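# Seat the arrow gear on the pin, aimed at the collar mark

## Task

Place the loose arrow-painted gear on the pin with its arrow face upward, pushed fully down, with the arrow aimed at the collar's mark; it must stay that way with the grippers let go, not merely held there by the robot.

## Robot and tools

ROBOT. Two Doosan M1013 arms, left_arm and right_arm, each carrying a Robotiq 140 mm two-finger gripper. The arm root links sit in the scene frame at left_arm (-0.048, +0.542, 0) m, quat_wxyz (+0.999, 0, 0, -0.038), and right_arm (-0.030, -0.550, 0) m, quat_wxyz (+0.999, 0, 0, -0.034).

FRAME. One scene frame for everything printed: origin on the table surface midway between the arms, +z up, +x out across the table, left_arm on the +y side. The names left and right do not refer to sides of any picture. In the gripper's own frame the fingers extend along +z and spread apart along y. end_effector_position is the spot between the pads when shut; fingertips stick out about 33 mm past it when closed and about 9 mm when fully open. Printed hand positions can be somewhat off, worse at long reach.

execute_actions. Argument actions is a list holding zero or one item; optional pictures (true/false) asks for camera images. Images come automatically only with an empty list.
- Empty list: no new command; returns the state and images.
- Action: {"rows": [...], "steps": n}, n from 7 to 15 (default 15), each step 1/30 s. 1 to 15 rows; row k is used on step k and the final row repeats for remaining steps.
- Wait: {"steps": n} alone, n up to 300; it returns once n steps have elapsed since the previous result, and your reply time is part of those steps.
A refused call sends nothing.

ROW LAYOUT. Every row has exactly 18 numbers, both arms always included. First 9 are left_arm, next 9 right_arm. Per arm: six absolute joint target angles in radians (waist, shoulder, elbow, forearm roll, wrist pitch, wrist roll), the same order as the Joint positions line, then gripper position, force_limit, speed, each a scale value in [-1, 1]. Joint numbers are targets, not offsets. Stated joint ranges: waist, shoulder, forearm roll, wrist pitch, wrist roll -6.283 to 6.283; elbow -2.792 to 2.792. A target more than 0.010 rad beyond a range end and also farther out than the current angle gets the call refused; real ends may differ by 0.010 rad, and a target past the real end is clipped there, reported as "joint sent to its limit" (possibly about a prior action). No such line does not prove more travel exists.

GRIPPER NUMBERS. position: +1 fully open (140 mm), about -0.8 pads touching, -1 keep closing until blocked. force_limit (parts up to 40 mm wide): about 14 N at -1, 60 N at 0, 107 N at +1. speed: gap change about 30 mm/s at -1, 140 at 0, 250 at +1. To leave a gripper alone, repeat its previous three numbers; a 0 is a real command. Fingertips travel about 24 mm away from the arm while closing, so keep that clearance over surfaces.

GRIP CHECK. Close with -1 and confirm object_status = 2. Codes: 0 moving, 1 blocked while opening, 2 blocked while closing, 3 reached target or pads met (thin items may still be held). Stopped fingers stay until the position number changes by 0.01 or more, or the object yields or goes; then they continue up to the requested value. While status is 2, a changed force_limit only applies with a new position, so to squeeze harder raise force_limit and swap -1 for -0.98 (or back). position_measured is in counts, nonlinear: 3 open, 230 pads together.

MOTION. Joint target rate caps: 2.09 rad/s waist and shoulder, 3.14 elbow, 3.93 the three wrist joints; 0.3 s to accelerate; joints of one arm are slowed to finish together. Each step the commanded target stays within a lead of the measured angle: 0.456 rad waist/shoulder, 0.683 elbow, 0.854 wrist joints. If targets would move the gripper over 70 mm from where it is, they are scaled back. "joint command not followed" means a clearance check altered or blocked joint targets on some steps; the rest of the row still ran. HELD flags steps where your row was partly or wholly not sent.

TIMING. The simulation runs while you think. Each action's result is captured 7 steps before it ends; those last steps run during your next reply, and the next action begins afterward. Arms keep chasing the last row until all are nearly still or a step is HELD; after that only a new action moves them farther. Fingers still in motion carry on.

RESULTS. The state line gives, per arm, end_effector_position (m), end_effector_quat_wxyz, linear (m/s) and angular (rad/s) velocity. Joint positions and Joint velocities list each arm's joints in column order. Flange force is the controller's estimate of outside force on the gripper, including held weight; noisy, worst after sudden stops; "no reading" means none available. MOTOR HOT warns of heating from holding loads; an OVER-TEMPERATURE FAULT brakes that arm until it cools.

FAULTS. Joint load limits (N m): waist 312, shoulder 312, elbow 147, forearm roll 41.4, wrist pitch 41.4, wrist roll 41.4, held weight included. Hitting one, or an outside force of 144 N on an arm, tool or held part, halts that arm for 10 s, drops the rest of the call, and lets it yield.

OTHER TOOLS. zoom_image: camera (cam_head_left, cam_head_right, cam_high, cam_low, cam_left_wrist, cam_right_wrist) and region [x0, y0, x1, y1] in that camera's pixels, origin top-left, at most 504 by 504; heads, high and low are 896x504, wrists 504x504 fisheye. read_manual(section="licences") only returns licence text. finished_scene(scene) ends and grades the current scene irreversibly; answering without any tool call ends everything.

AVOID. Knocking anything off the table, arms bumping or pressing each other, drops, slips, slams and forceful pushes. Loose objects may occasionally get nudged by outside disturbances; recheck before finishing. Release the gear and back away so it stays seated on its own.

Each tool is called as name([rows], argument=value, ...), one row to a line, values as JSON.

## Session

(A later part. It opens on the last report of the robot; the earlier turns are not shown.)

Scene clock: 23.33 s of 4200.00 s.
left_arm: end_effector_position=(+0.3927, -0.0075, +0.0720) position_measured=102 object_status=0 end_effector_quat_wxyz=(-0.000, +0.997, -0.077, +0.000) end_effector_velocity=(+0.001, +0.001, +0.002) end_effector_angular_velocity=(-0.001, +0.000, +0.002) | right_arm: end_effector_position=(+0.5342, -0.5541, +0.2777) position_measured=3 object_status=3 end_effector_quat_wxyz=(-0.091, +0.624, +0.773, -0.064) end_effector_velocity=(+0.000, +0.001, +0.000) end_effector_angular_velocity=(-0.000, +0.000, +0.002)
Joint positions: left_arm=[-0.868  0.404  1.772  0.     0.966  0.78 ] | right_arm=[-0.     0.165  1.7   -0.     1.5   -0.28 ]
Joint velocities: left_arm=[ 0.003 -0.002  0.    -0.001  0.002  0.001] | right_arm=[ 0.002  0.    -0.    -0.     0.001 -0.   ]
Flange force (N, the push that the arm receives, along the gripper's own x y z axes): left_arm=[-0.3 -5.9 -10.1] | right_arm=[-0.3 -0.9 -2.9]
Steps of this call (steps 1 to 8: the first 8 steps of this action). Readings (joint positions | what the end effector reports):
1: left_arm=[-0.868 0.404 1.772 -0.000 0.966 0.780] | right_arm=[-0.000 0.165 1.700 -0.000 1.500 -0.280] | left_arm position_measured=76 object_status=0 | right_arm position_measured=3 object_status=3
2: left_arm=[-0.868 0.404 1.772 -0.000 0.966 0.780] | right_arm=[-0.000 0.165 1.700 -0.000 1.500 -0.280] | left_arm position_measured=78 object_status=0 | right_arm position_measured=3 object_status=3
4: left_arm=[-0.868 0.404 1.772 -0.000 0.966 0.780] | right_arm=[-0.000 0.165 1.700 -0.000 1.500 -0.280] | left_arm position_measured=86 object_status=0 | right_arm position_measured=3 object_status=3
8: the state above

execute_actions([
  {"rows":[[-0.8682,0.410,1.762,0,0.9696,0.755,-1,1,-0.6,0,0.165,1.7,0,1.5,-0.28,1,0,0],[-0.8682,0.416,1.752,0,0.9736,0.73,-1,1,-0.6,0,0.165,1.7,0,1.5,-0.28,1,0,0],[-0.8682,0.4225,1.742,0,0.9771,0.705,-1,1,-0.6,0,0.165,1.7,0,1.5,-0.28,1,0,0],[-0.8682,0.429,1.7315,0,0.9811,0.68,-1,1,-0.6,0,0.165,1.7,0,1.5,-0.28,1,0,0],[-0.8682,0.4355,1.721,0,0.9851,0.655,-1,1,-0.6,0,0.165,1.7,0,1.5,-0.28,1,0,0],[-0.8682,0.442,1.711,0,0.9886,0.63,-1,1,-0.6,0,0.165,1.7,0,1.5,-0.28,1,0,0],[-0.8682,0.4485,1.7005,0,0.9926,0.605,-1,1,-0.6,0,0.165,1.7,0,1.5,-0.28,1,0,0],[-0.8682,0.455,1.69,0,0.9966,0.58,-1,1,-0.6,0,0.165,1.7,0,1.5,-0.28,1,0,0],[-0.8682,0.4615,1.68,0,1.0001,0.555,-1,1,-0.6,0,0.165,1.7,0,1.5,-0.28,1,0,0],[-0.8682,0.468,1.67,0,1.0036,0.53,-1,1,-0.6,0,0.165,1.7,0,1.5,-0.28,1,0,0],[-0.8682,0.4745,1.6595,0,1.0076,0.505,-1,1,-0.6,0,0.165,1.7,0,1.5,-0.28,1,0,0],[-0.8682,0.481,1.649,0,1.0116,0.48,-1,1,-0.6,0,0.165,1.7,0,1.5,-0.28,1,0,0],[-0.8682,0.4875,1.639,0,1.0151,0.455,-1,1,-0.6,0,0.165,1.7,0,1.5,-0.28,1,0,0],[-0.8682,0.4938,1.6285,0,1.0193,0.43,-1,1,-0.6,0,0.165,1.7,0,1.5,-0.28,1,0,0]]},
])

execute_actions([
  {"steps":15},
], pictures=true)

Scene clock: 24.17 s of 4200.00 s.
left_arm: end_effector_position=(+0.4091, -0.0299, +0.0727) position_measured=112 object_status=2 end_effector_quat_wxyz=(-0.000, +1.000, -0.004, -0.000) end_effector_velocity=(+0.074, -0.102, +0.002) end_effector_angular_velocity=(+0.027, +0.019, +0.729) | right_arm: end_effector_position=(+0.5342, -0.5541, +0.2777) position_measured=3 object_status=3 end_effector_quat_wxyz=(-0.091, +0.624, +0.773, -0.064) end_effector_velocity=(-0.000, -0.001, +0.000) end_effector_angular_velocity=(-0.000, -0.000, -0.001)
Joint positions: left_arm=[-0.868  0.441  1.713 -0.     0.988  0.634] | right_arm=[-0.     0.165  1.7   -0.     1.5   -0.28 ]
Joint velocities: left_arm=[-0.001  0.185 -0.293  0.     0.141 -0.73 ] | right_arm=[-0.001 -0.    -0.    -0.     0.     0.   ]
Flange force (N, the push that the arm receives, along the gripper's own x y z axes): left_arm=[-14.1 -42.5 15.1] | right_arm=[0.2 -2.9 -2.0]
Steps of this call (steps 1 to 7: the last 7 steps of your previous action; steps 8 to 15: the robot went on to your last target; steps 16 to 17: nothing new was sent; steps 18 to 25: the first 8 steps of this action). Readings (joint positions | what the end effector reports):
18: left_arm=[-0.868 0.404 1.772 0.000 0.966 0.780] | right_arm=[-0.000 0.165 1.700 -0.000 1.500 -0.280] | left_arm position_measured=112 object_status=2 | right_arm position_measured=3 object_status=3
19: left_arm=[-0.868 0.406 1.769 0.000 0.968 0.772] | right_arm=[-0.000 0.165 1.700 -0.000 1.500 -0.280] | left_arm position_measured=112 object_status=2 | right_arm position_measured=3 object_status=3
21: left_arm=[-0.868 0.416 1.754 0.000 0.975 0.731] | right_arm=[-0.000 0.165 1.700 -0.000 1.500 -0.280] | left_arm position_measured=112 object_status=2 | right_arm position_measured=3 object_status=3
25: the state above

Scene clock: 24.67 s of 4200.00 s.
left_arm: end_effector_position=(+0.4317, -0.0616, +0.0730) position_measured=113 object_status=2 end_effector_quat_wxyz=(+0.000, +0.995, +0.098, +0.000) end_effector_velocity=(-0.001, +0.001, -0.000) end_effector_angular_velocity=(+0.003, +0.001, -0.000) | right_arm: end_effector_position=(+0.5342, -0.5541, +0.2777) position_measured=3 object_status=3 end_effector_quat_wxyz=(-0.091, +0.624, +0.773, -0.064) end_effector_velocity=(+0.000, -0.000, -0.000) end_effector_angular_velocity=(-0.000, -0.000, -0.000)
Joint positions: left_arm=[-0.868  0.494  1.628 -0.     1.019  0.43 ] | right_arm=[-0.     0.165  1.7   -0.     1.5   -0.28 ]
Joint velocities: left_arm=[-0.001  0.     0.     0.     0.003 -0.001] | right_arm=[-0.  0.  0. -0. -0.  0.]
Flange force (N, the push that the arm receives, along the gripper's own x y z axes): left_arm=[6.7 28.1 62.4] | right_arm=[-1.2 0.2 -3.3]
Kept back: nothing.
Steps of this call (steps 1 to 7: the last 7 steps of your previous action; steps 8 to 15: the robot went on to your last target). Readings (joint positions | what the end effector reports):
1: left_arm=[-0.868 0.448 1.703 -0.000 0.992 0.609] | right_arm=[-0.000 0.165 1.700 -0.000 1.500 -0.280] | left_arm position_measured=112 object_status=2 | right_arm position_measured=3 object_status=3
2: left_arm=[-0.868 0.454 1.692 -0.000 0.995 0.584] | right_arm=[-0.000 0.165 1.700 0.000 1.500 -0.280] | left_arm position_measured=112 object_status=2 | right_arm position_measured=3 object_status=3
4: left_arm=[-0.868 0.467 1.672 -0.000 1.003 0.534] | right_arm=[-0.000 0.165 1.700 -0.000 1.500 -0.280] | left_arm position_measured=112 object_status=2 | right_arm position_measured=3 object_status=3
8: left_arm=[-0.868 0.491 1.632 -0.000 1.017 0.440] | right_arm=[-0.000 0.165 1.700 0.000 1.500 -0.280] | left_arm position_measured=112 object_status=2 | right_arm position_measured=3 object_status=3
15: the state above

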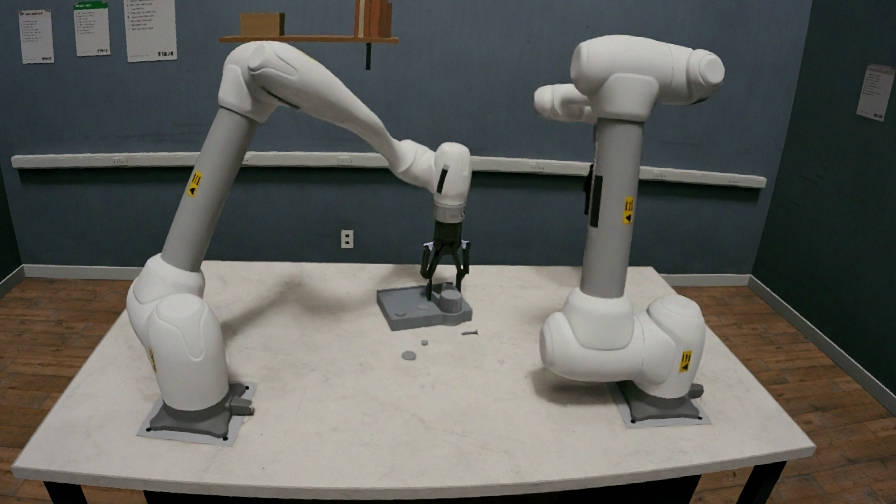

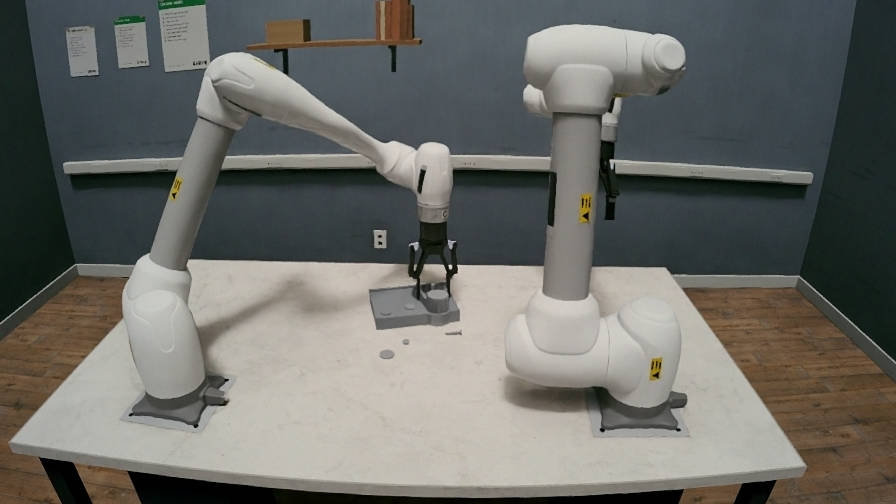

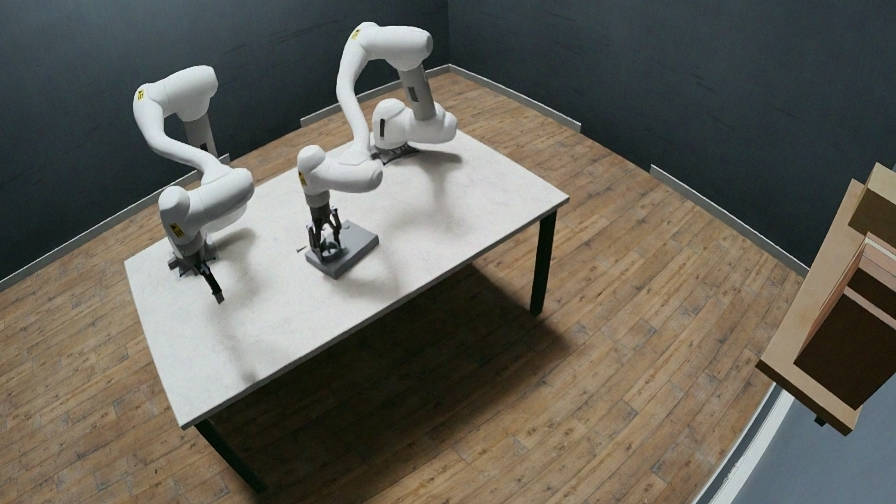

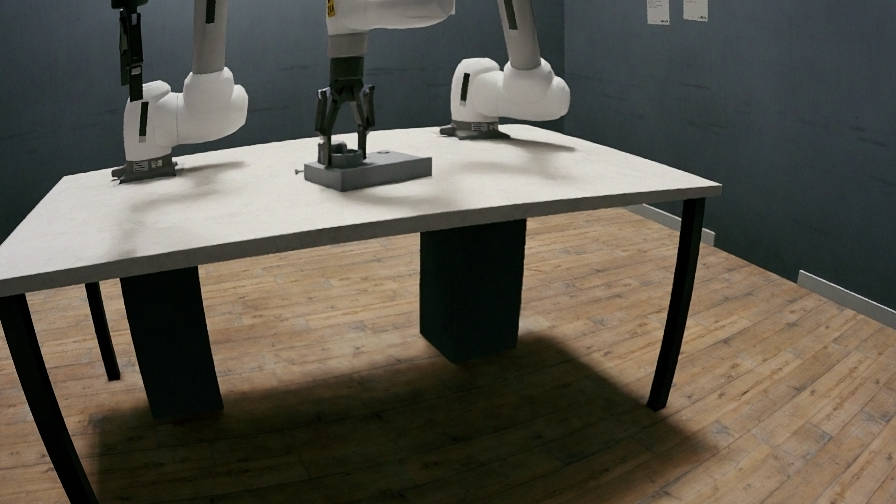

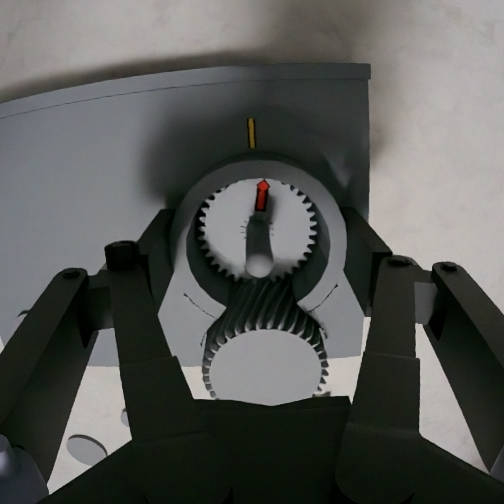

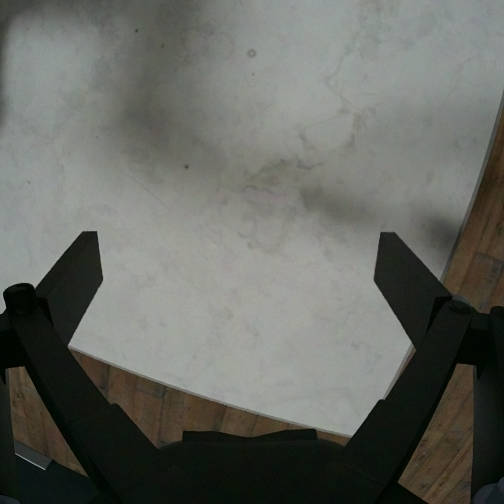

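execute_actions([
  {"rows":[[-0.870,0.5015,1.617,0,1.0231,0.403,-1,1,-0.6,0,0.165,1.7,0,1.5,-0.28,1,0,0],[-0.872,0.5085,1.6055,0,1.0276,0.376,-1,1,-0.6,0,0.165,1.7,0,1.5,-0.28,1,0,0],[-0.874,0.5155,1.594,0,1.0321,0.349,-1,1,-0.6,0,0.165,1.7,0,1.5,-0.28,1,0,0],[-0.876,0.5225,1.582,0,1.0371,0.322,-1,1,-0.6,0,0.165,1.7,0,1.5,-0.28,1,0,0],[-0.878,0.5295,1.5705,0,1.0416,0.295,-1,1,-0.6,0,0.165,1.7,0,1.5,-0.28,1,0,0],[-0.880,0.5365,1.559,0,1.0461,0.268,-1,1,-0.6,0,0.165,1.7,0,1.5,-0.28,1,0,0],[-0.882,0.5435,1.547,0,1.0511,0.241,-1,1,-0.6,0,0.165,1.7,0,1.5,-0.28,1,0,0],[-0.884,0.5505,1.5355,0,1.0556,0.214,-1,1,-0.6,0,0.165,1.7,0,1.5,-0.28,1,0,0],[-0.886,0.5575,1.524,0,1.0601,0.187,-1,1,-0.6,0,0.165,1.7,0,1.5,-0.28,1,0,0],[-0.888,0.5647,1.512,0,1.0649,0.16,-1,1,-0.6,0,0.165,1.7,0,1.5,-0.28,1,0,0],[-0.890,0.572,1.5005,0,1.0691,0.133,-1,1,-0.6,0,0.165,1.7,0,1.5,-0.28,1,0,0],[-0.892,0.579,1.489,0,1.0736,0.106,-1,1,-0.6,0,0.165,1.7,0,1.5,-0.28,1,0,0],[-0.894,0.586,1.4775,0,1.0781,0.079,-1,1,-0.6,0,0.165,1.7,0,1.5,-0.28,1,0,0],[-0.896,0.5932,1.4657,0,1.0827,0.05,-1,1,-0.6,0,0.165,1.7,0,1.5,-0.28,1,0,0]]},
])

execute_actions([
  {"steps":17},
], pictures=true)

Scene clock: 25.47 s of 4200.00 s.
left_arm: end_effector_position=(+0.4418, -0.0907, +0.0729) position_measured=113 object_status=2 end_effector_quat_wxyz=(-0.000, +0.986, +0.170, -0.000) end_effector_velocity=(+0.046, -0.138, -0.001) end_effector_angular_velocity=(+0.018, +0.013, +0.731) | right_arm: end_effector_position=(+0.5342, -0.5541, +0.2777) position_measured=3 object_status=3 end_effector_quat_wxyz=(-0.091, +0.624, +0.773, -0.064) end_effector_velocity=(-0.000, -0.001, +0.000) end_effector_angular_velocity=(+0.000, +0.000, -0.001)
Joint positions: left_arm=[-0.879  0.535  1.562  0.     1.046  0.274] | right_arm=[-0.     0.165  1.7   -0.     1.5   -0.28 ]
Joint velocities: left_arm=[-0.052  0.203 -0.333 -0.     0.152 -0.783] | right_arm=[-0.001  0.    -0.     0.     0.    -0.   ]
Flange force (N, the push that the arm receives, along the gripper's own x y z axes): left_arm=[10.2 -47.8 9.7] | right_arm=[-1.5 -3.8 -1.8]
Steps of this call (steps 1 to 15: the robot went on to your last target; step 16: nothing new was sent; steps 17 to 24: the first 8 steps of this action). Readings (joint positions | what the end effector reports):
17: left_arm=[-0.868 0.494 1.628 -0.000 1.019 0.430] | right_arm=[-0.000 0.165 1.700 -0.000 1.500 -0.280] | left_arm position_measured=113 object_status=2 | right_arm position_measured=3 object_status=3
18: left_arm=[-0.869 0.496 1.626 -0.000 1.021 0.421] | right_arm=[-0.000 0.165 1.700 -0.000 1.500 -0.280] | left_arm position_measured=113 object_status=2 | right_arm position_measured=3 object_status=3
20: left_arm=[-0.871 0.507 1.608 0.001 1.030 0.378] | right_arm=[-0.000 0.165 1.700 -0.000 1.500 -0.280] | left_arm position_measured=113 object_status=2 | right_arm position_measured=3 object_status=3
24: the state above

Scene clock: 26.03 s of 4200.00 s.
left_arm: end_effector_position=(+0.4543, -0.1329, +0.0722) position_measured=113 object_status=2 end_effector_quat_wxyz=(+0.000, +0.963, +0.271, +0.000) end_effector_velocity=(+0.001, +0.001, -0.000) end_effector_angular_velocity=(-0.000, +0.002, +0.003) | right_arm: end_effector_position=(+0.5342, -0.5541, +0.2777) position_measured=3 object_status=3 end_effector_quat_wxyz=(-0.091, +0.624, +0.773, -0.064) end_effector_velocity=(+0.000, -0.001, -0.000) end_effector_angular_velocity=(+0.000, -0.000, -0.002)
Joint positions: left_arm=[-0.896  0.593  1.465 -0.     1.083  0.05 ] | right_arm=[-0.     0.165  1.7   -0.     1.5   -0.28 ]
Joint velocities: left_arm=[ 0.002  0.     0.    -0.002  0.001 -0.   ] | right_arm=[-0.002  0.    -0.     0.    -0.    -0.   ]
Flange force (N, the push that the arm receives, along the gripper's own x y z axes): left_arm=[5.3 8.1 -28.1] | right_arm=[-1.3 -1.3 -2.9]
Kept back: nothing.
Steps of this call (steps 1 to 7: the last 7 steps of your previous action; steps 8 to 17: the robot went on to your last target). Readings (joint positions | what the end effector reports):
1: left_arm=[-0.881 0.542 1.550 0.000 1.050 0.247] | right_arm=[-0.000 0.165 1.700 -0.000 1.500 -0.280] | left_arm position_measured=113 object_status=2 | right_arm position_measured=3 object_status=3
2: left_arm=[-0.883 0.549 1.538 0.000 1.054 0.220] | right_arm=[-0.000 0.165 1.700 0.000 1.500 -0.280] | left_arm position_measured=113 object_status=2 | right_arm position_measured=3 object_status=3
4: left_arm=[-0.887 0.563 1.515 0.000 1.064 0.167] | right_arm=[-0.000 0.165 1.700 -0.000 1.500 -0.280] | left_arm position_measured=113 object_status=2 | right_arm position_measured=3 object_status=3
8: left_arm=[-0.895 0.590 1.471 0.000 1.080 0.063] | right_arm=[-0.000 0.165 1.700 -0.000 1.500 -0.280] | left_arm position_measured=113 object_status=2 | right_arm position_measured=3 object_status=3
17: the state above

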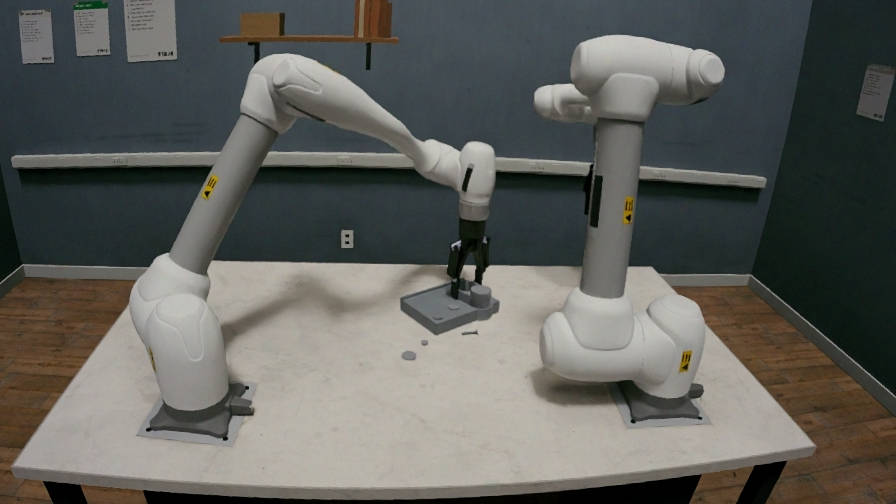

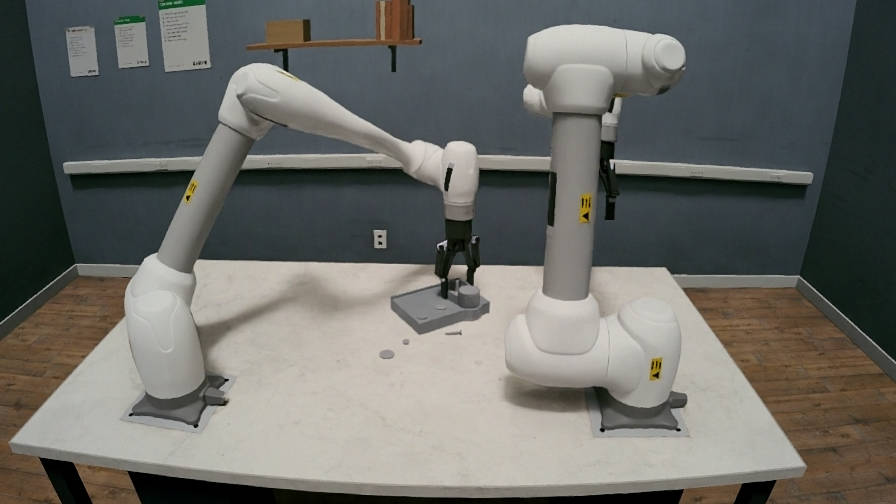

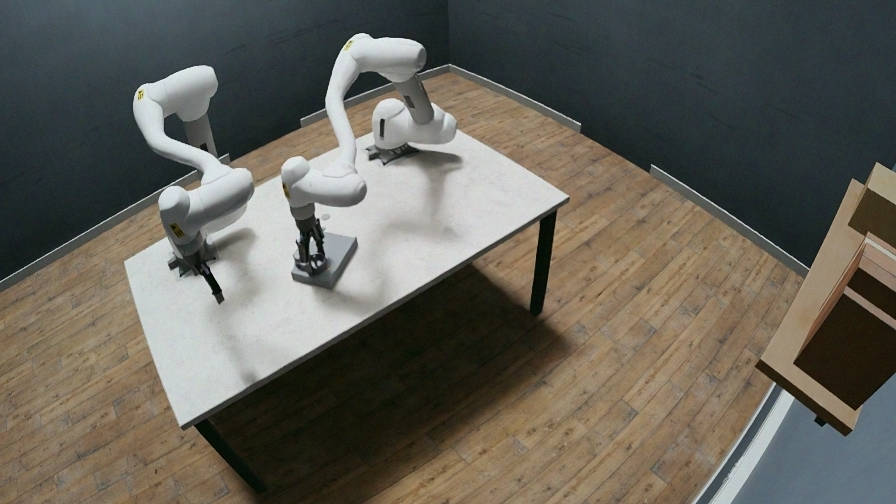

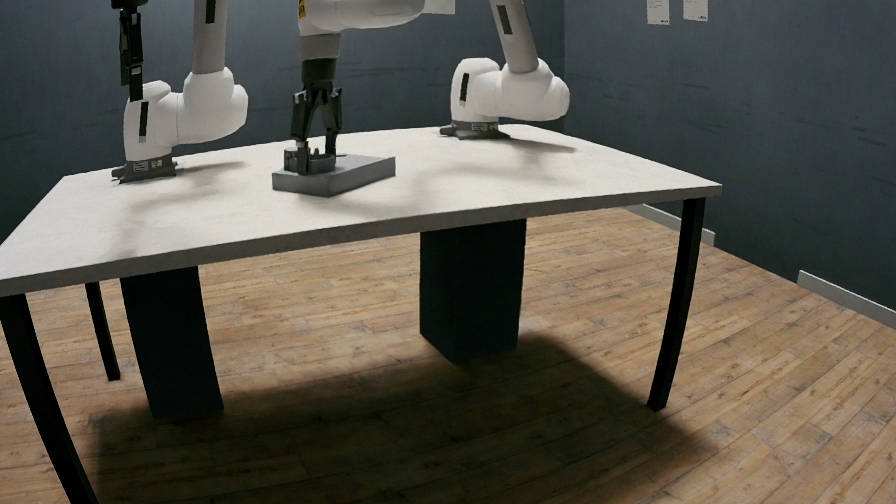

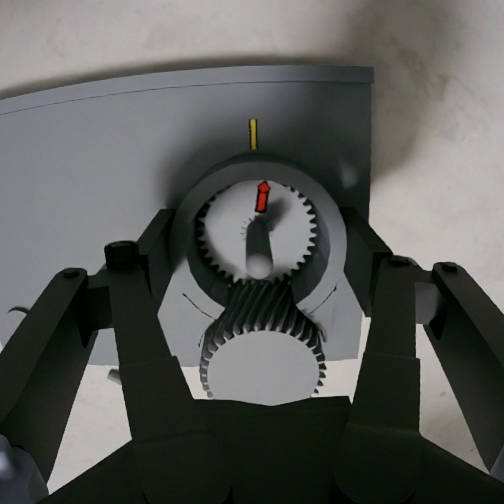

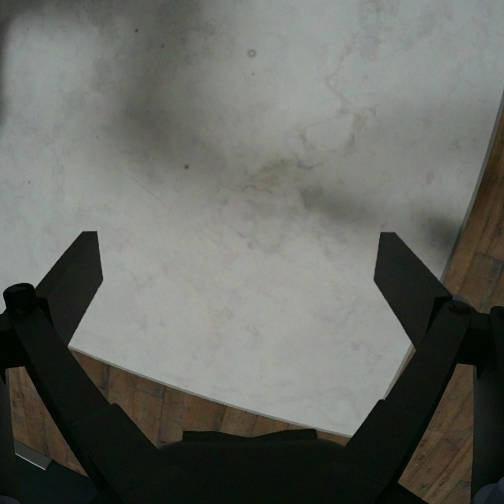

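execute_actions([
  {"rows":[[-0.896,0.587,1.4733,0,1.0726,0.05,-1,1,-0.6,0,0.165,1.7,0,1.5,-0.28,1,0,0],[-0.896,0.5807,1.4809,0,1.0625,0.05,-1,1,-0.6,0,0.165,1.7,0,1.5,-0.28,1,0,0],[-0.896,0.5745,1.4885,0,1.0524,0.05,-1,1,-0.6,0,0.165,1.7,0,1.5,-0.28,1,0,0],[-0.896,0.5682,1.4961,0,1.0423,0.05,-1,1,-0.6,0,0.165,1.7,0,1.5,-0.28,1,0,0],[-0.896,0.562,1.5037,0,1.0322,0.05,-1,1,-0.6,0,0.165,1.7,0,1.5,-0.28,1,0,0],[-0.896,0.5558,1.5114,0,1.0221,0.05,-1,1,-0.6,0,0.165,1.7,0,1.5,-0.28,1,0,0],[-0.896,0.5495,1.519,0,1.012,0.05,-1,1,-0.6,0,0.165,1.7,0,1.5,-0.28,1,0,0],[-0.896,0.5433,1.5266,0,1.0019,0.05,-1,1,-0.6,0,0.165,1.7,0,1.5,-0.28,1,0,0],[-0.896,0.537,1.5342,0,0.9918,0.05,-1,1,-0.6,0,0.165,1.7,0,1.5,-0.28,1,0,0],[-0.896,0.5308,1.5418,0,0.9817,0.05,-1,1,-0.6,0,0.165,1.7,0,1.5,-0.28,1,0,0]]},
])

execute_actions([
  {"steps":12},
], pictures=true)

Scene clock: 27.10 s of 4200.00 s.
left_arm: end_effector_position=(+0.4515, -0.1285, +0.0806) position_measured=113 object_status=2 end_effector_quat_wxyz=(+0.025, +0.962, +0.271, +0.009) end_effector_velocity=(-0.003, +0.007, +0.059) end_effector_angular_velocity=(-0.244, -0.165, +0.002) | right_arm: end_effector_position=(+0.5342, -0.5541, +0.2777) position_measured=3 object_status=3 end_effector_quat_wxyz=(-0.091, +0.624, +0.773, -0.064) end_effector_velocity=(-0.000, +0.000, +0.000) end_effector_angular_velocity=(-0.000, +0.000, +0.000)
Joint positions: left_arm=[-0.896  0.554  1.514 -0.     1.02   0.05 ] | right_arm=[-0.     0.165  1.7   -0.     1.5   -0.28 ]
Joint velocities: left_arm=[ 0.002 -0.19   0.208 -0.001 -0.312  0.   ] | right_arm=[ 0.    -0.    -0.    -0.     0.001 -0.   ]
Flange force (N, the push that the arm receives, along the gripper's own x y z axes): left_arm=[-4.9 -17.8 101.3] | right_arm=[-2.4 0.0 -1.9]
Steps of this call (steps 1 to 15: the robot went on to your last target; steps 16 to 24: nothing new was sent; steps 25 to 32: the first 8 steps of this action). Readings (joint positions | what the end effector reports):
25: left_arm=[-0.896 0.593 1.466 -0.000 1.083 0.050] | right_arm=[-0.000 0.165 1.700 -0.000 1.500 -0.280] | left_arm position_measured=113 object_status=2 | right_arm position_measured=3 object_status=3
26: left_arm=[-0.896 0.590 1.470 -0.000 1.077 0.050] | right_arm=[-0.000 0.165 1.700 0.000 1.500 -0.280] | left_arm position_measured=113 object_status=2 | right_arm position_measured=3 object_status=3
28: left_arm=[-0.896 0.580 1.484 -0.000 1.060 0.050] | right_arm=[-0.000 0.165 1.700 -0.000 1.500 -0.280] | left_arm position_measured=113 object_status=2 | right_arm position_measured=3 object_status=3
32: the state above

Scene clock: 27.50 s of 4200.00 s.
left_arm: end_effector_position=(+0.4502, -0.1265, +0.0870) position_measured=113 object_status=2 end_effector_quat_wxyz=(+0.041, +0.962, +0.271, +0.014) end_effector_velocity=(-0.000, +0.002, -0.000) end_effector_angular_velocity=(+0.003, +0.000, -0.000) | right_arm: end_effector_position=(+0.5342, -0.5541, +0.2777) position_measured=3 object_status=3 end_effector_quat_wxyz=(-0.091, +0.624, +0.773, -0.064) end_effector_velocity=(+0.000, +0.000, -0.001) end_effector_angular_velocity=(-0.000, -0.001, +0.001)
Joint positions: left_arm=[-0.896  0.531  1.542 -0.     0.982  0.05 ] | right_arm=[-0.     0.165  1.7   -0.     1.5   -0.28 ]
Joint velocities: left_arm=[ 0.    -0.001  0.002  0.001  0.002 -0.   ] | right_arm=[ 0.    -0.     0.001 -0.    -0.002  0.   ]
Flange force (N, the push that the arm receives, along the gripper's own x y z axes): left_arm=[-3.6 -9.8 89.5] | right_arm=[-1.2 -4.0 -1.9]
Kept back: nothing.
Steps of this call (steps 1 to 7: the last 7 steps of your previous action; steps 8 to 12: the robot went on to your last target). Readings (joint positions | what the end effector reports):
1: left_arm=[-0.896 0.548 1.521 -0.000 1.009 0.050] | right_arm=[-0.000 0.165 1.700 0.000 1.500 -0.280] | left_arm position_measured=113 object_status=2 | right_arm position_measured=3 object_status=3
2: left_arm=[-0.896 0.542 1.529 -0.000 0.999 0.050] | right_arm=[-0.000 0.165 1.700 -0.000 1.500 -0.280] | left_arm position_measured=113 object_status=2 | right_arm position_measured=3 object_status=3
4: left_arm=[-0.896 0.532 1.541 -0.000 0.983 0.050] | right_arm=[-0.000 0.165 1.700 -0.000 1.500 -0.280] | left_arm position_measured=113 object_status=2 | right_arm position_measured=3 object_status=3
8: left_arm=[-0.896 0.531 1.542 -0.000 0.982 0.050] | right_arm=[-0.000 0.165 1.700 -0.000 1.500 -0.280] | left_arm position_measured=113 object_status=2 | right_arm position_measured=3 object_status=3
12: the state above

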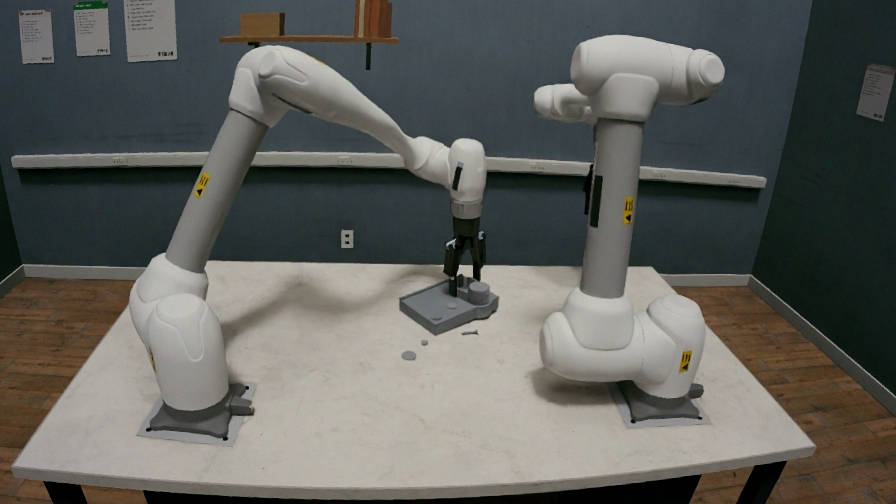

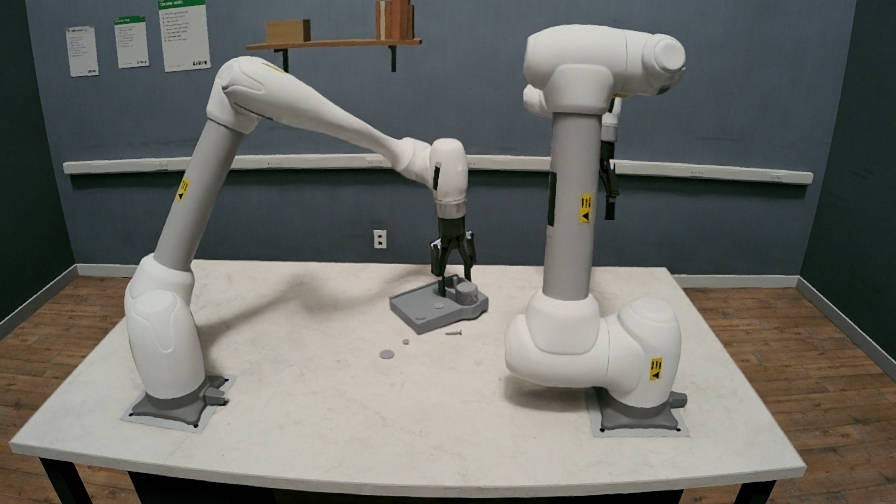

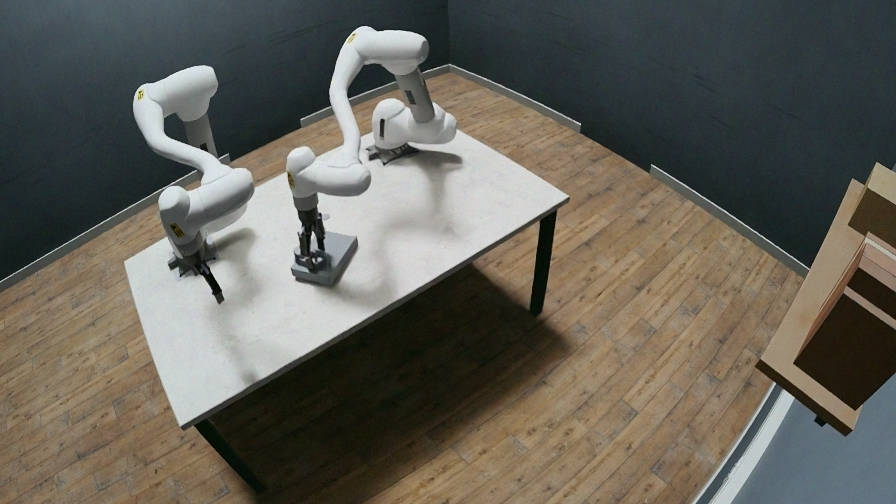

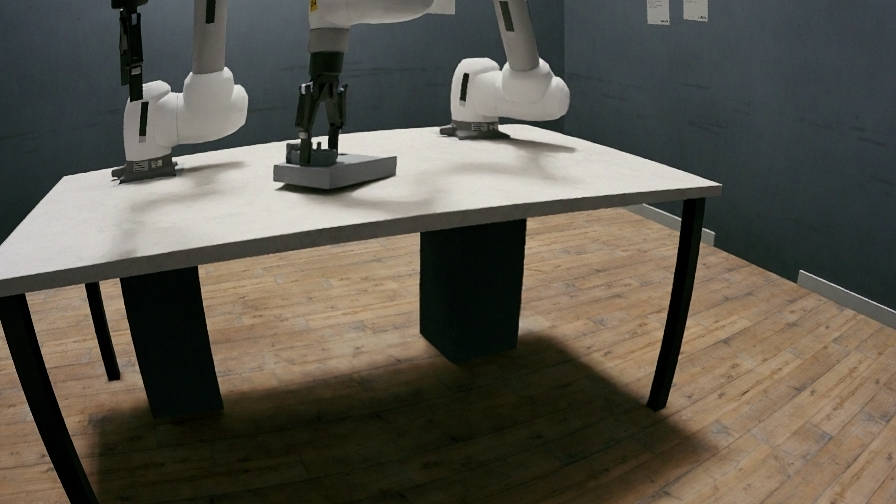

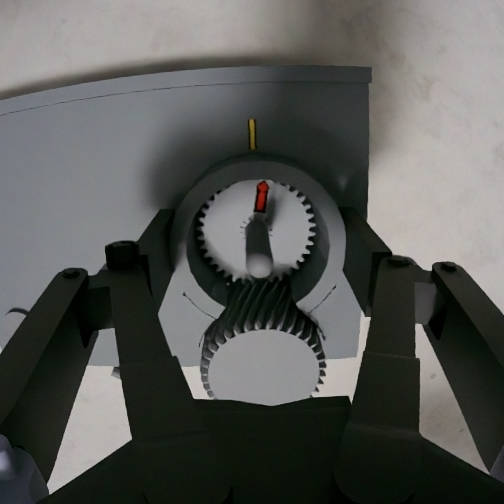

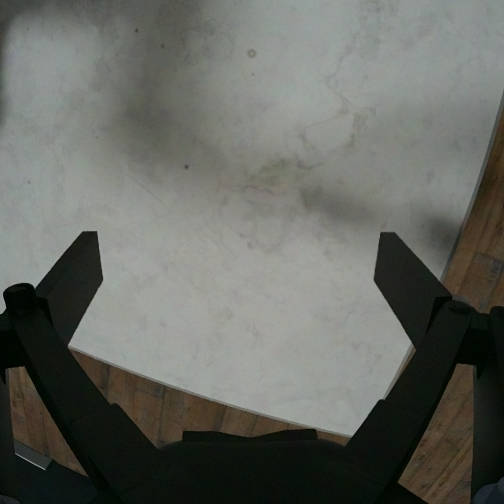

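execute_actions([
  {"rows":[[-0.896,0.5248,1.5494,0,0.9714,0.05,-1,1,-0.6,0,0.165,1.7,0,1.5,-0.28,1,0,0],[-0.896,0.5158,1.5607,0,0.9561,0.05,-1,1,-0.6,0,0.165,1.7,0,1.5,-0.28,1,0,0],[-0.896,0.5067,1.572,0,0.9407,0.05,-1,1,-0.6,0,0.165,1.7,0,1.5,-0.28,1,0,0],[-0.896,0.4977,1.5833,0,0.9253,0.05,-1,1,-0.6,0,0.165,1.7,0,1.5,-0.28,1,0,0],[-0.896,0.4887,1.5946,0,0.91,0.05,-1,1,-0.6,0,0.165,1.7,0,1.5,-0.28,1,0,0],[-0.896,0.4796,1.606,0,0.8946,0.05,-1,1,-0.6,0,0.165,1.7,0,1.5,-0.28,1,0,0],[-0.896,0.4706,1.6173,0,0.8792,0.05,-1,1,-0.6,0,0.165,1.7,0,1.5,-0.28,1,0,0],[-0.896,0.4622,1.6281,0,0.8643,0.05,-1,1,-0.6,0,0.165,1.7,0,1.5,-0.28,1,0,0],[-0.896,0.4539,1.639,0,0.8493,0.05,-1,1,-0.6,0,0.165,1.7,0,1.5,-0.28,1,0,0],[-0.896,0.4455,1.6498,0,0.8344,0.05,-1,1,-0.6,0,0.165,1.7,0,1.5,-0.28,1,0,0],[-0.896,0.4371,1.6606,0,0.8195,0.05,-1,1,-0.6,0,0.165,1.7,0,1.5,-0.28,1,0,0],[-0.896,0.4287,1.6714,0,0.8046,0.05,-1,1,-0.6,0,0.165,1.7,0,1.5,-0.28,1,0,0],[-0.896,0.4204,1.6823,0,0.7896,0.05,-1,1,-0.6,0,0.165,1.7,0,1.5,-0.28,1,0,0],[-0.896,0.412,1.6931,0,0.7747,0.05,-1,1,-0.6,0,0.165,1.7,0,1.5,-0.28,1,0,0]],"steps":14},
])

execute_actions([
  {"rows":[[-0.896,0.4039,1.704,0,0.7595,0.05,-1,1,-0.6,0,0.165,1.7,0,1.5,-0.28,1,0,0],[-0.896,0.3957,1.7148,0,0.7443,0.05,-1,1,-0.6,0,0.165,1.7,0,1.5,-0.28,1,0,0],[-0.896,0.3876,1.7257,0,0.7291,0.05,-1,1,-0.6,0,0.165,1.7,0,1.5,-0.28,1,0,0],[-0.896,0.3795,1.7366,0,0.7138,0.05,-1,1,-0.6,0,0.165,1.7,0,1.5,-0.28,1,0,0],[-0.896,0.3714,1.7475,0,0.6986,0.05,-1,1,-0.6,0,0.165,1.7,0,1.5,-0.28,1,0,0],[-0.896,0.3632,1.7583,0,0.6834,0.05,-1,1,-0.6,0,0.165,1.7,0,1.5,-0.28,1,0,0],[-0.896,0.3551,1.7692,0,0.6682,0.05,-1,1,-0.6,0,0.165,1.7,0,1.5,-0.28,1,0,0]]},
])

execute_actions([
  {"steps":8},
], pictures=true)

Scene clock: 28.53 s of 4200.00 s.
left_arm: end_effector_position=(+0.4470, -0.1218, +0.0974) position_measured=113 object_status=2 end_effector_quat_wxyz=(+0.071, +0.960, +0.270, +0.024) end_effector_velocity=(-0.022, +0.031, +0.064) end_effector_angular_velocity=(-0.316, -0.213, -0.000) | right_arm: end_effector_position=(+0.5342, -0.5541, +0.2777) position_measured=3 object_status=3 end_effector_quat_wxyz=(-0.091, +0.624, +0.773, -0.064) end_effector_velocity=(-0.000, -0.002, -0.000) end_effector_angular_velocity=(-0.000, -0.000, -0.003)
Joint positions: left_arm=[-0.896  0.488  1.596  0.     0.908  0.05 ] | right_arm=[-0.     0.165  1.7   -0.     1.5   -0.28 ]
Joint velocities: left_arm=[-0.    -0.266  0.331 -0.002 -0.446  0.001] | right_arm=[-0.003 -0.     0.001 -0.    -0.001 -0.   ]
Flange force (N, the push that the arm receives, along the gripper's own x y z axes): left_arm=[-2.9 -4.8 88.2] | right_arm=[-1.8 -2.7 -2.7]
Steps of this call (steps 1 to 24: the robot went on to your last target; steps 25 to 31: the first 7 steps of this action). Readings (joint positions | what the end effector reports):
25: left_arm=[-0.896 0.531 1.542 -0.000 0.981 0.050] | right_arm=[-0.000 0.165 1.700 0.000 1.500 -0.280] | left_arm position_measured=113 object_status=2 | right_arm position_measured=3 object_status=3
26: left_arm=[-0.896 0.528 1.546 0.000 0.976 0.050] | right_arm=[-0.000 0.165 1.700 0.000 1.500 -0.280] | left_arm position_measured=113 object_status=2 | right_arm position_measured=3 object_status=3
28: left_arm=[-0.896 0.514 1.563 0.000 0.953 0.050] | right_arm=[-0.000 0.165 1.700 -0.000 1.500 -0.280] | left_arm position_measured=113 object_status=2 | right_arm position_measured=3 object_status=3
31: the state above

Scene clock: 29.03 s of 4200.00 s.
left_arm: end_effector_position=(+0.4352, -0.1045, +0.1261) position_measured=113 object_status=2 end_effector_quat_wxyz=(+0.160, +0.949, +0.267, +0.054) end_effector_velocity=(-0.027, +0.038, +0.047) end_effector_angular_velocity=(-0.276, -0.187, +0.000) | right_arm: end_effector_position=(+0.5342, -0.5541, +0.2777) position_measured=3 object_status=3 end_effector_quat_wxyz=(-0.091, +0.624, +0.773, -0.064) end_effector_velocity=(-0.000, +0.000, +0.000) end_effector_angular_velocity=(-0.000, +0.000, +0.000)
Joint positions: left_arm=[-0.896  0.362  1.76   0.     0.681  0.05 ] | right_arm=[-0.     0.165  1.7   -0.     1.5   -0.28 ]
Joint velocities: left_arm=[-0.001 -0.221  0.3   -0.001 -0.413 -0.001] | right_arm=[ 0. -0. -0. -0.  0. -0.]
Flange force (N, the push that the arm receives, along the gripper's own x y z axes): left_arm=[8.1 14.3 58.9] | right_arm=[-1.7 -1.1 -1.6]
Steps of this call (steps 1 to 7: the last 7 steps of your previous action; steps 8 to 15: the first 8 steps of this action). Readings (joint positions | what the end effector reports):
8: left_arm=[-0.896 0.419 1.684 0.000 0.787 0.050] | right_arm=[-0.000 0.165 1.700 -0.000 1.500 -0.280] | left_arm position_measured=113 object_status=2 | right_arm position_measured=3 object_status=3
9: left_arm=[-0.896 0.411 1.695 0.000 0.772 0.050] | right_arm=[-0.000 0.165 1.700 -0.000 1.500 -0.280] | left_arm position_measured=113 object_status=2 | right_arm position_measured=3 object_status=3
11: left_arm=[-0.896 0.394 1.716 0.000 0.742 0.050] | right_arm=[-0.000 0.165 1.700 -0.000 1.500 -0.280] | left_arm position_measured=113 object_status=2 | right_arm position_measured=3 object_status=3
15: the state above

Scene clock: 29.30 s of 4200.00 s.
left_arm: end_effector_position=(+0.4343, -0.1031, +0.1272) position_measured=113 object_status=2 end_effector_quat_wxyz=(+0.164, +0.948, +0.267, +0.055) end_effector_velocity=(+0.000, -0.000, +0.002) end_effector_angular_velocity=(-0.002, -0.002, -0.000) | right_arm: end_effector_position=(+0.5342, -0.5541, +0.2777) position_measured=3 object_status=3 end_effector_quat_wxyz=(-0.091, +0.624, +0.773, -0.064) end_effector_velocity=(+0.000, -0.001, +0.000) end_effector_angular_velocity=(-0.000, +0.000, -0.001)
Joint positions: left_arm=[-0.896  0.355  1.769  0.     0.668  0.05 ] | right_arm=[-0.     0.165  1.7   -0.     1.5   -0.28 ]
Joint velocities: left_arm=[-0.    -0.002  0.     0.001 -0.001 -0.   ] | right_arm=[-0.002  0.    -0.001 -0.     0.001 -0.   ]
Flange force (N, the push that the arm receives, along the gripper's own x y z axes): left_arm=[-3.6 -9.4 73.7] | right_arm=[-2.7 0.3 -2.9]
Kept back: nothing.
Steps of this call (steps 1 to 7: the last 7 steps of your previous action; step 8: the robot went on to your last target). Readings (joint positions | what the end effector reports):
1: left_arm=[-0.896 0.356 1.767 0.000 0.671 0.050] | right_arm=[-0.000 0.165 1.700 -0.000 1.500 -0.280] | left_arm position_measured=113 object_status=2 | right_arm position_measured=3 object_status=3
2: left_arm=[-0.896 0.355 1.769 0.000 0.669 0.050] | right_arm=[-0.000 0.165 1.700 -0.000 1.500 -0.280] | left_arm position_measured=113 object_status=2 | right_arm position_measured=3 object_status=3
4: left_arm=[-0.896 0.355 1.769 0.000 0.668 0.050] | right_arm=[-0.000 0.165 1.700 -0.000 1.500 -0.280] | left_arm position_measured=113 object_status=2 | right_arm position_measured=3 object_status=3
8: the state above

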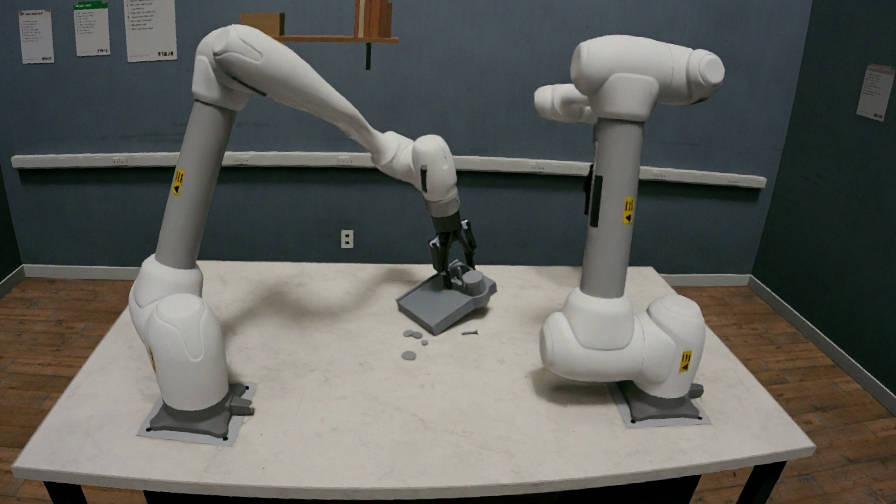

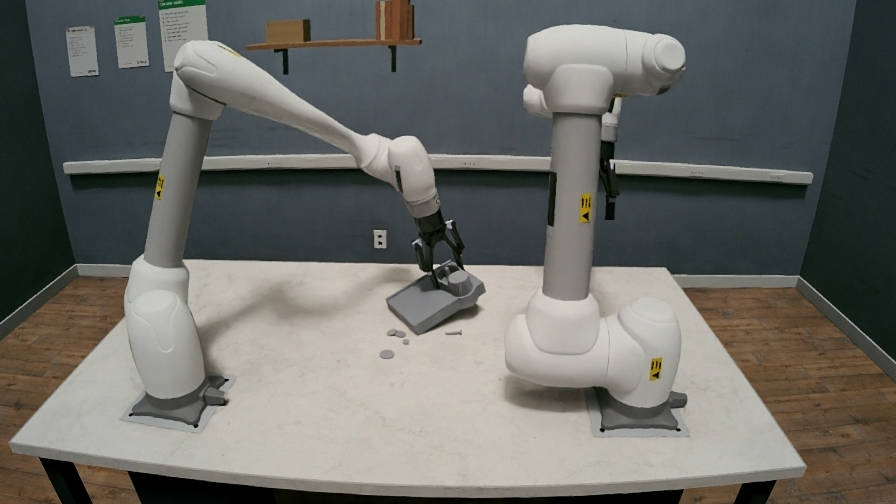

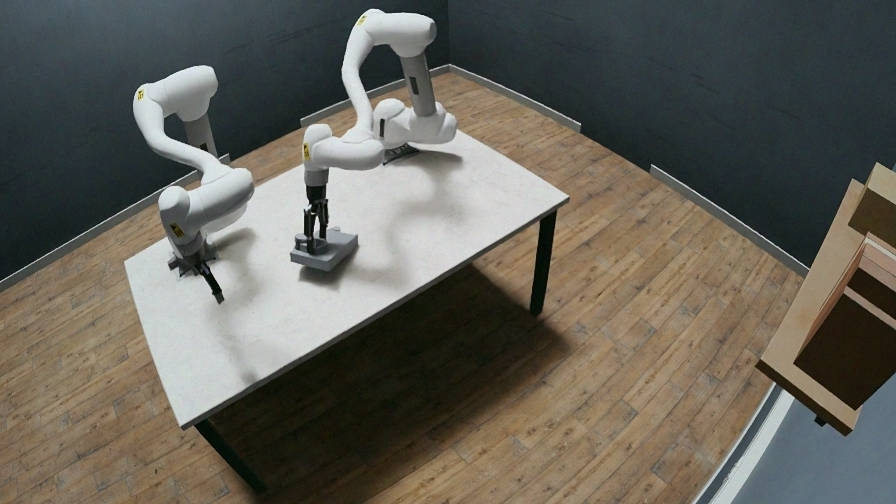

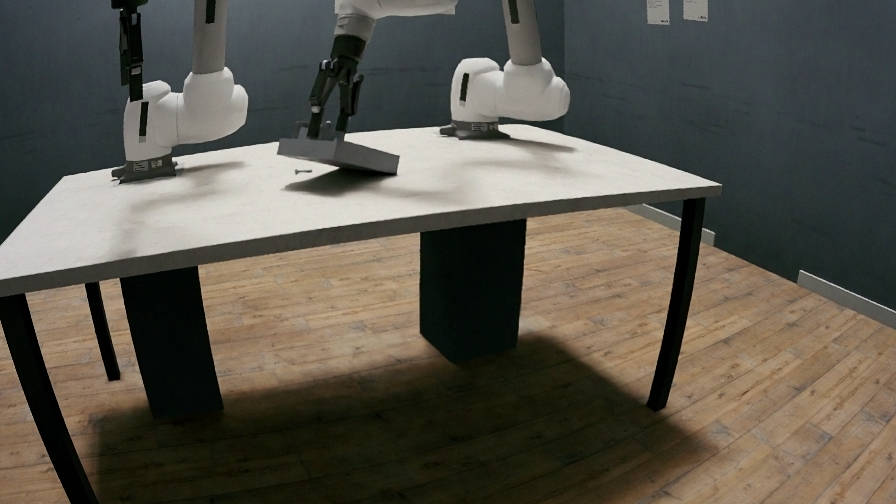

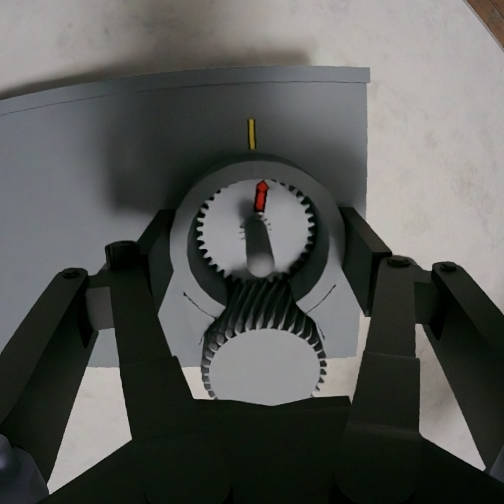

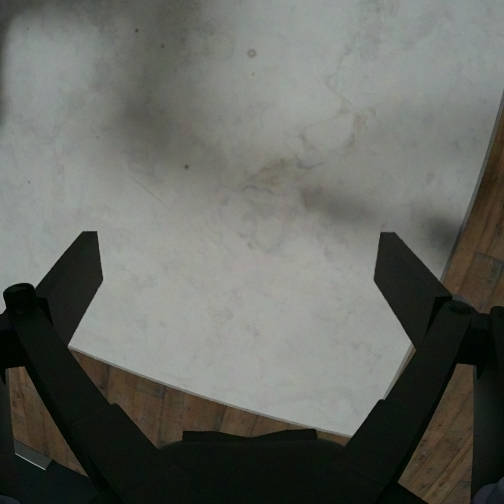

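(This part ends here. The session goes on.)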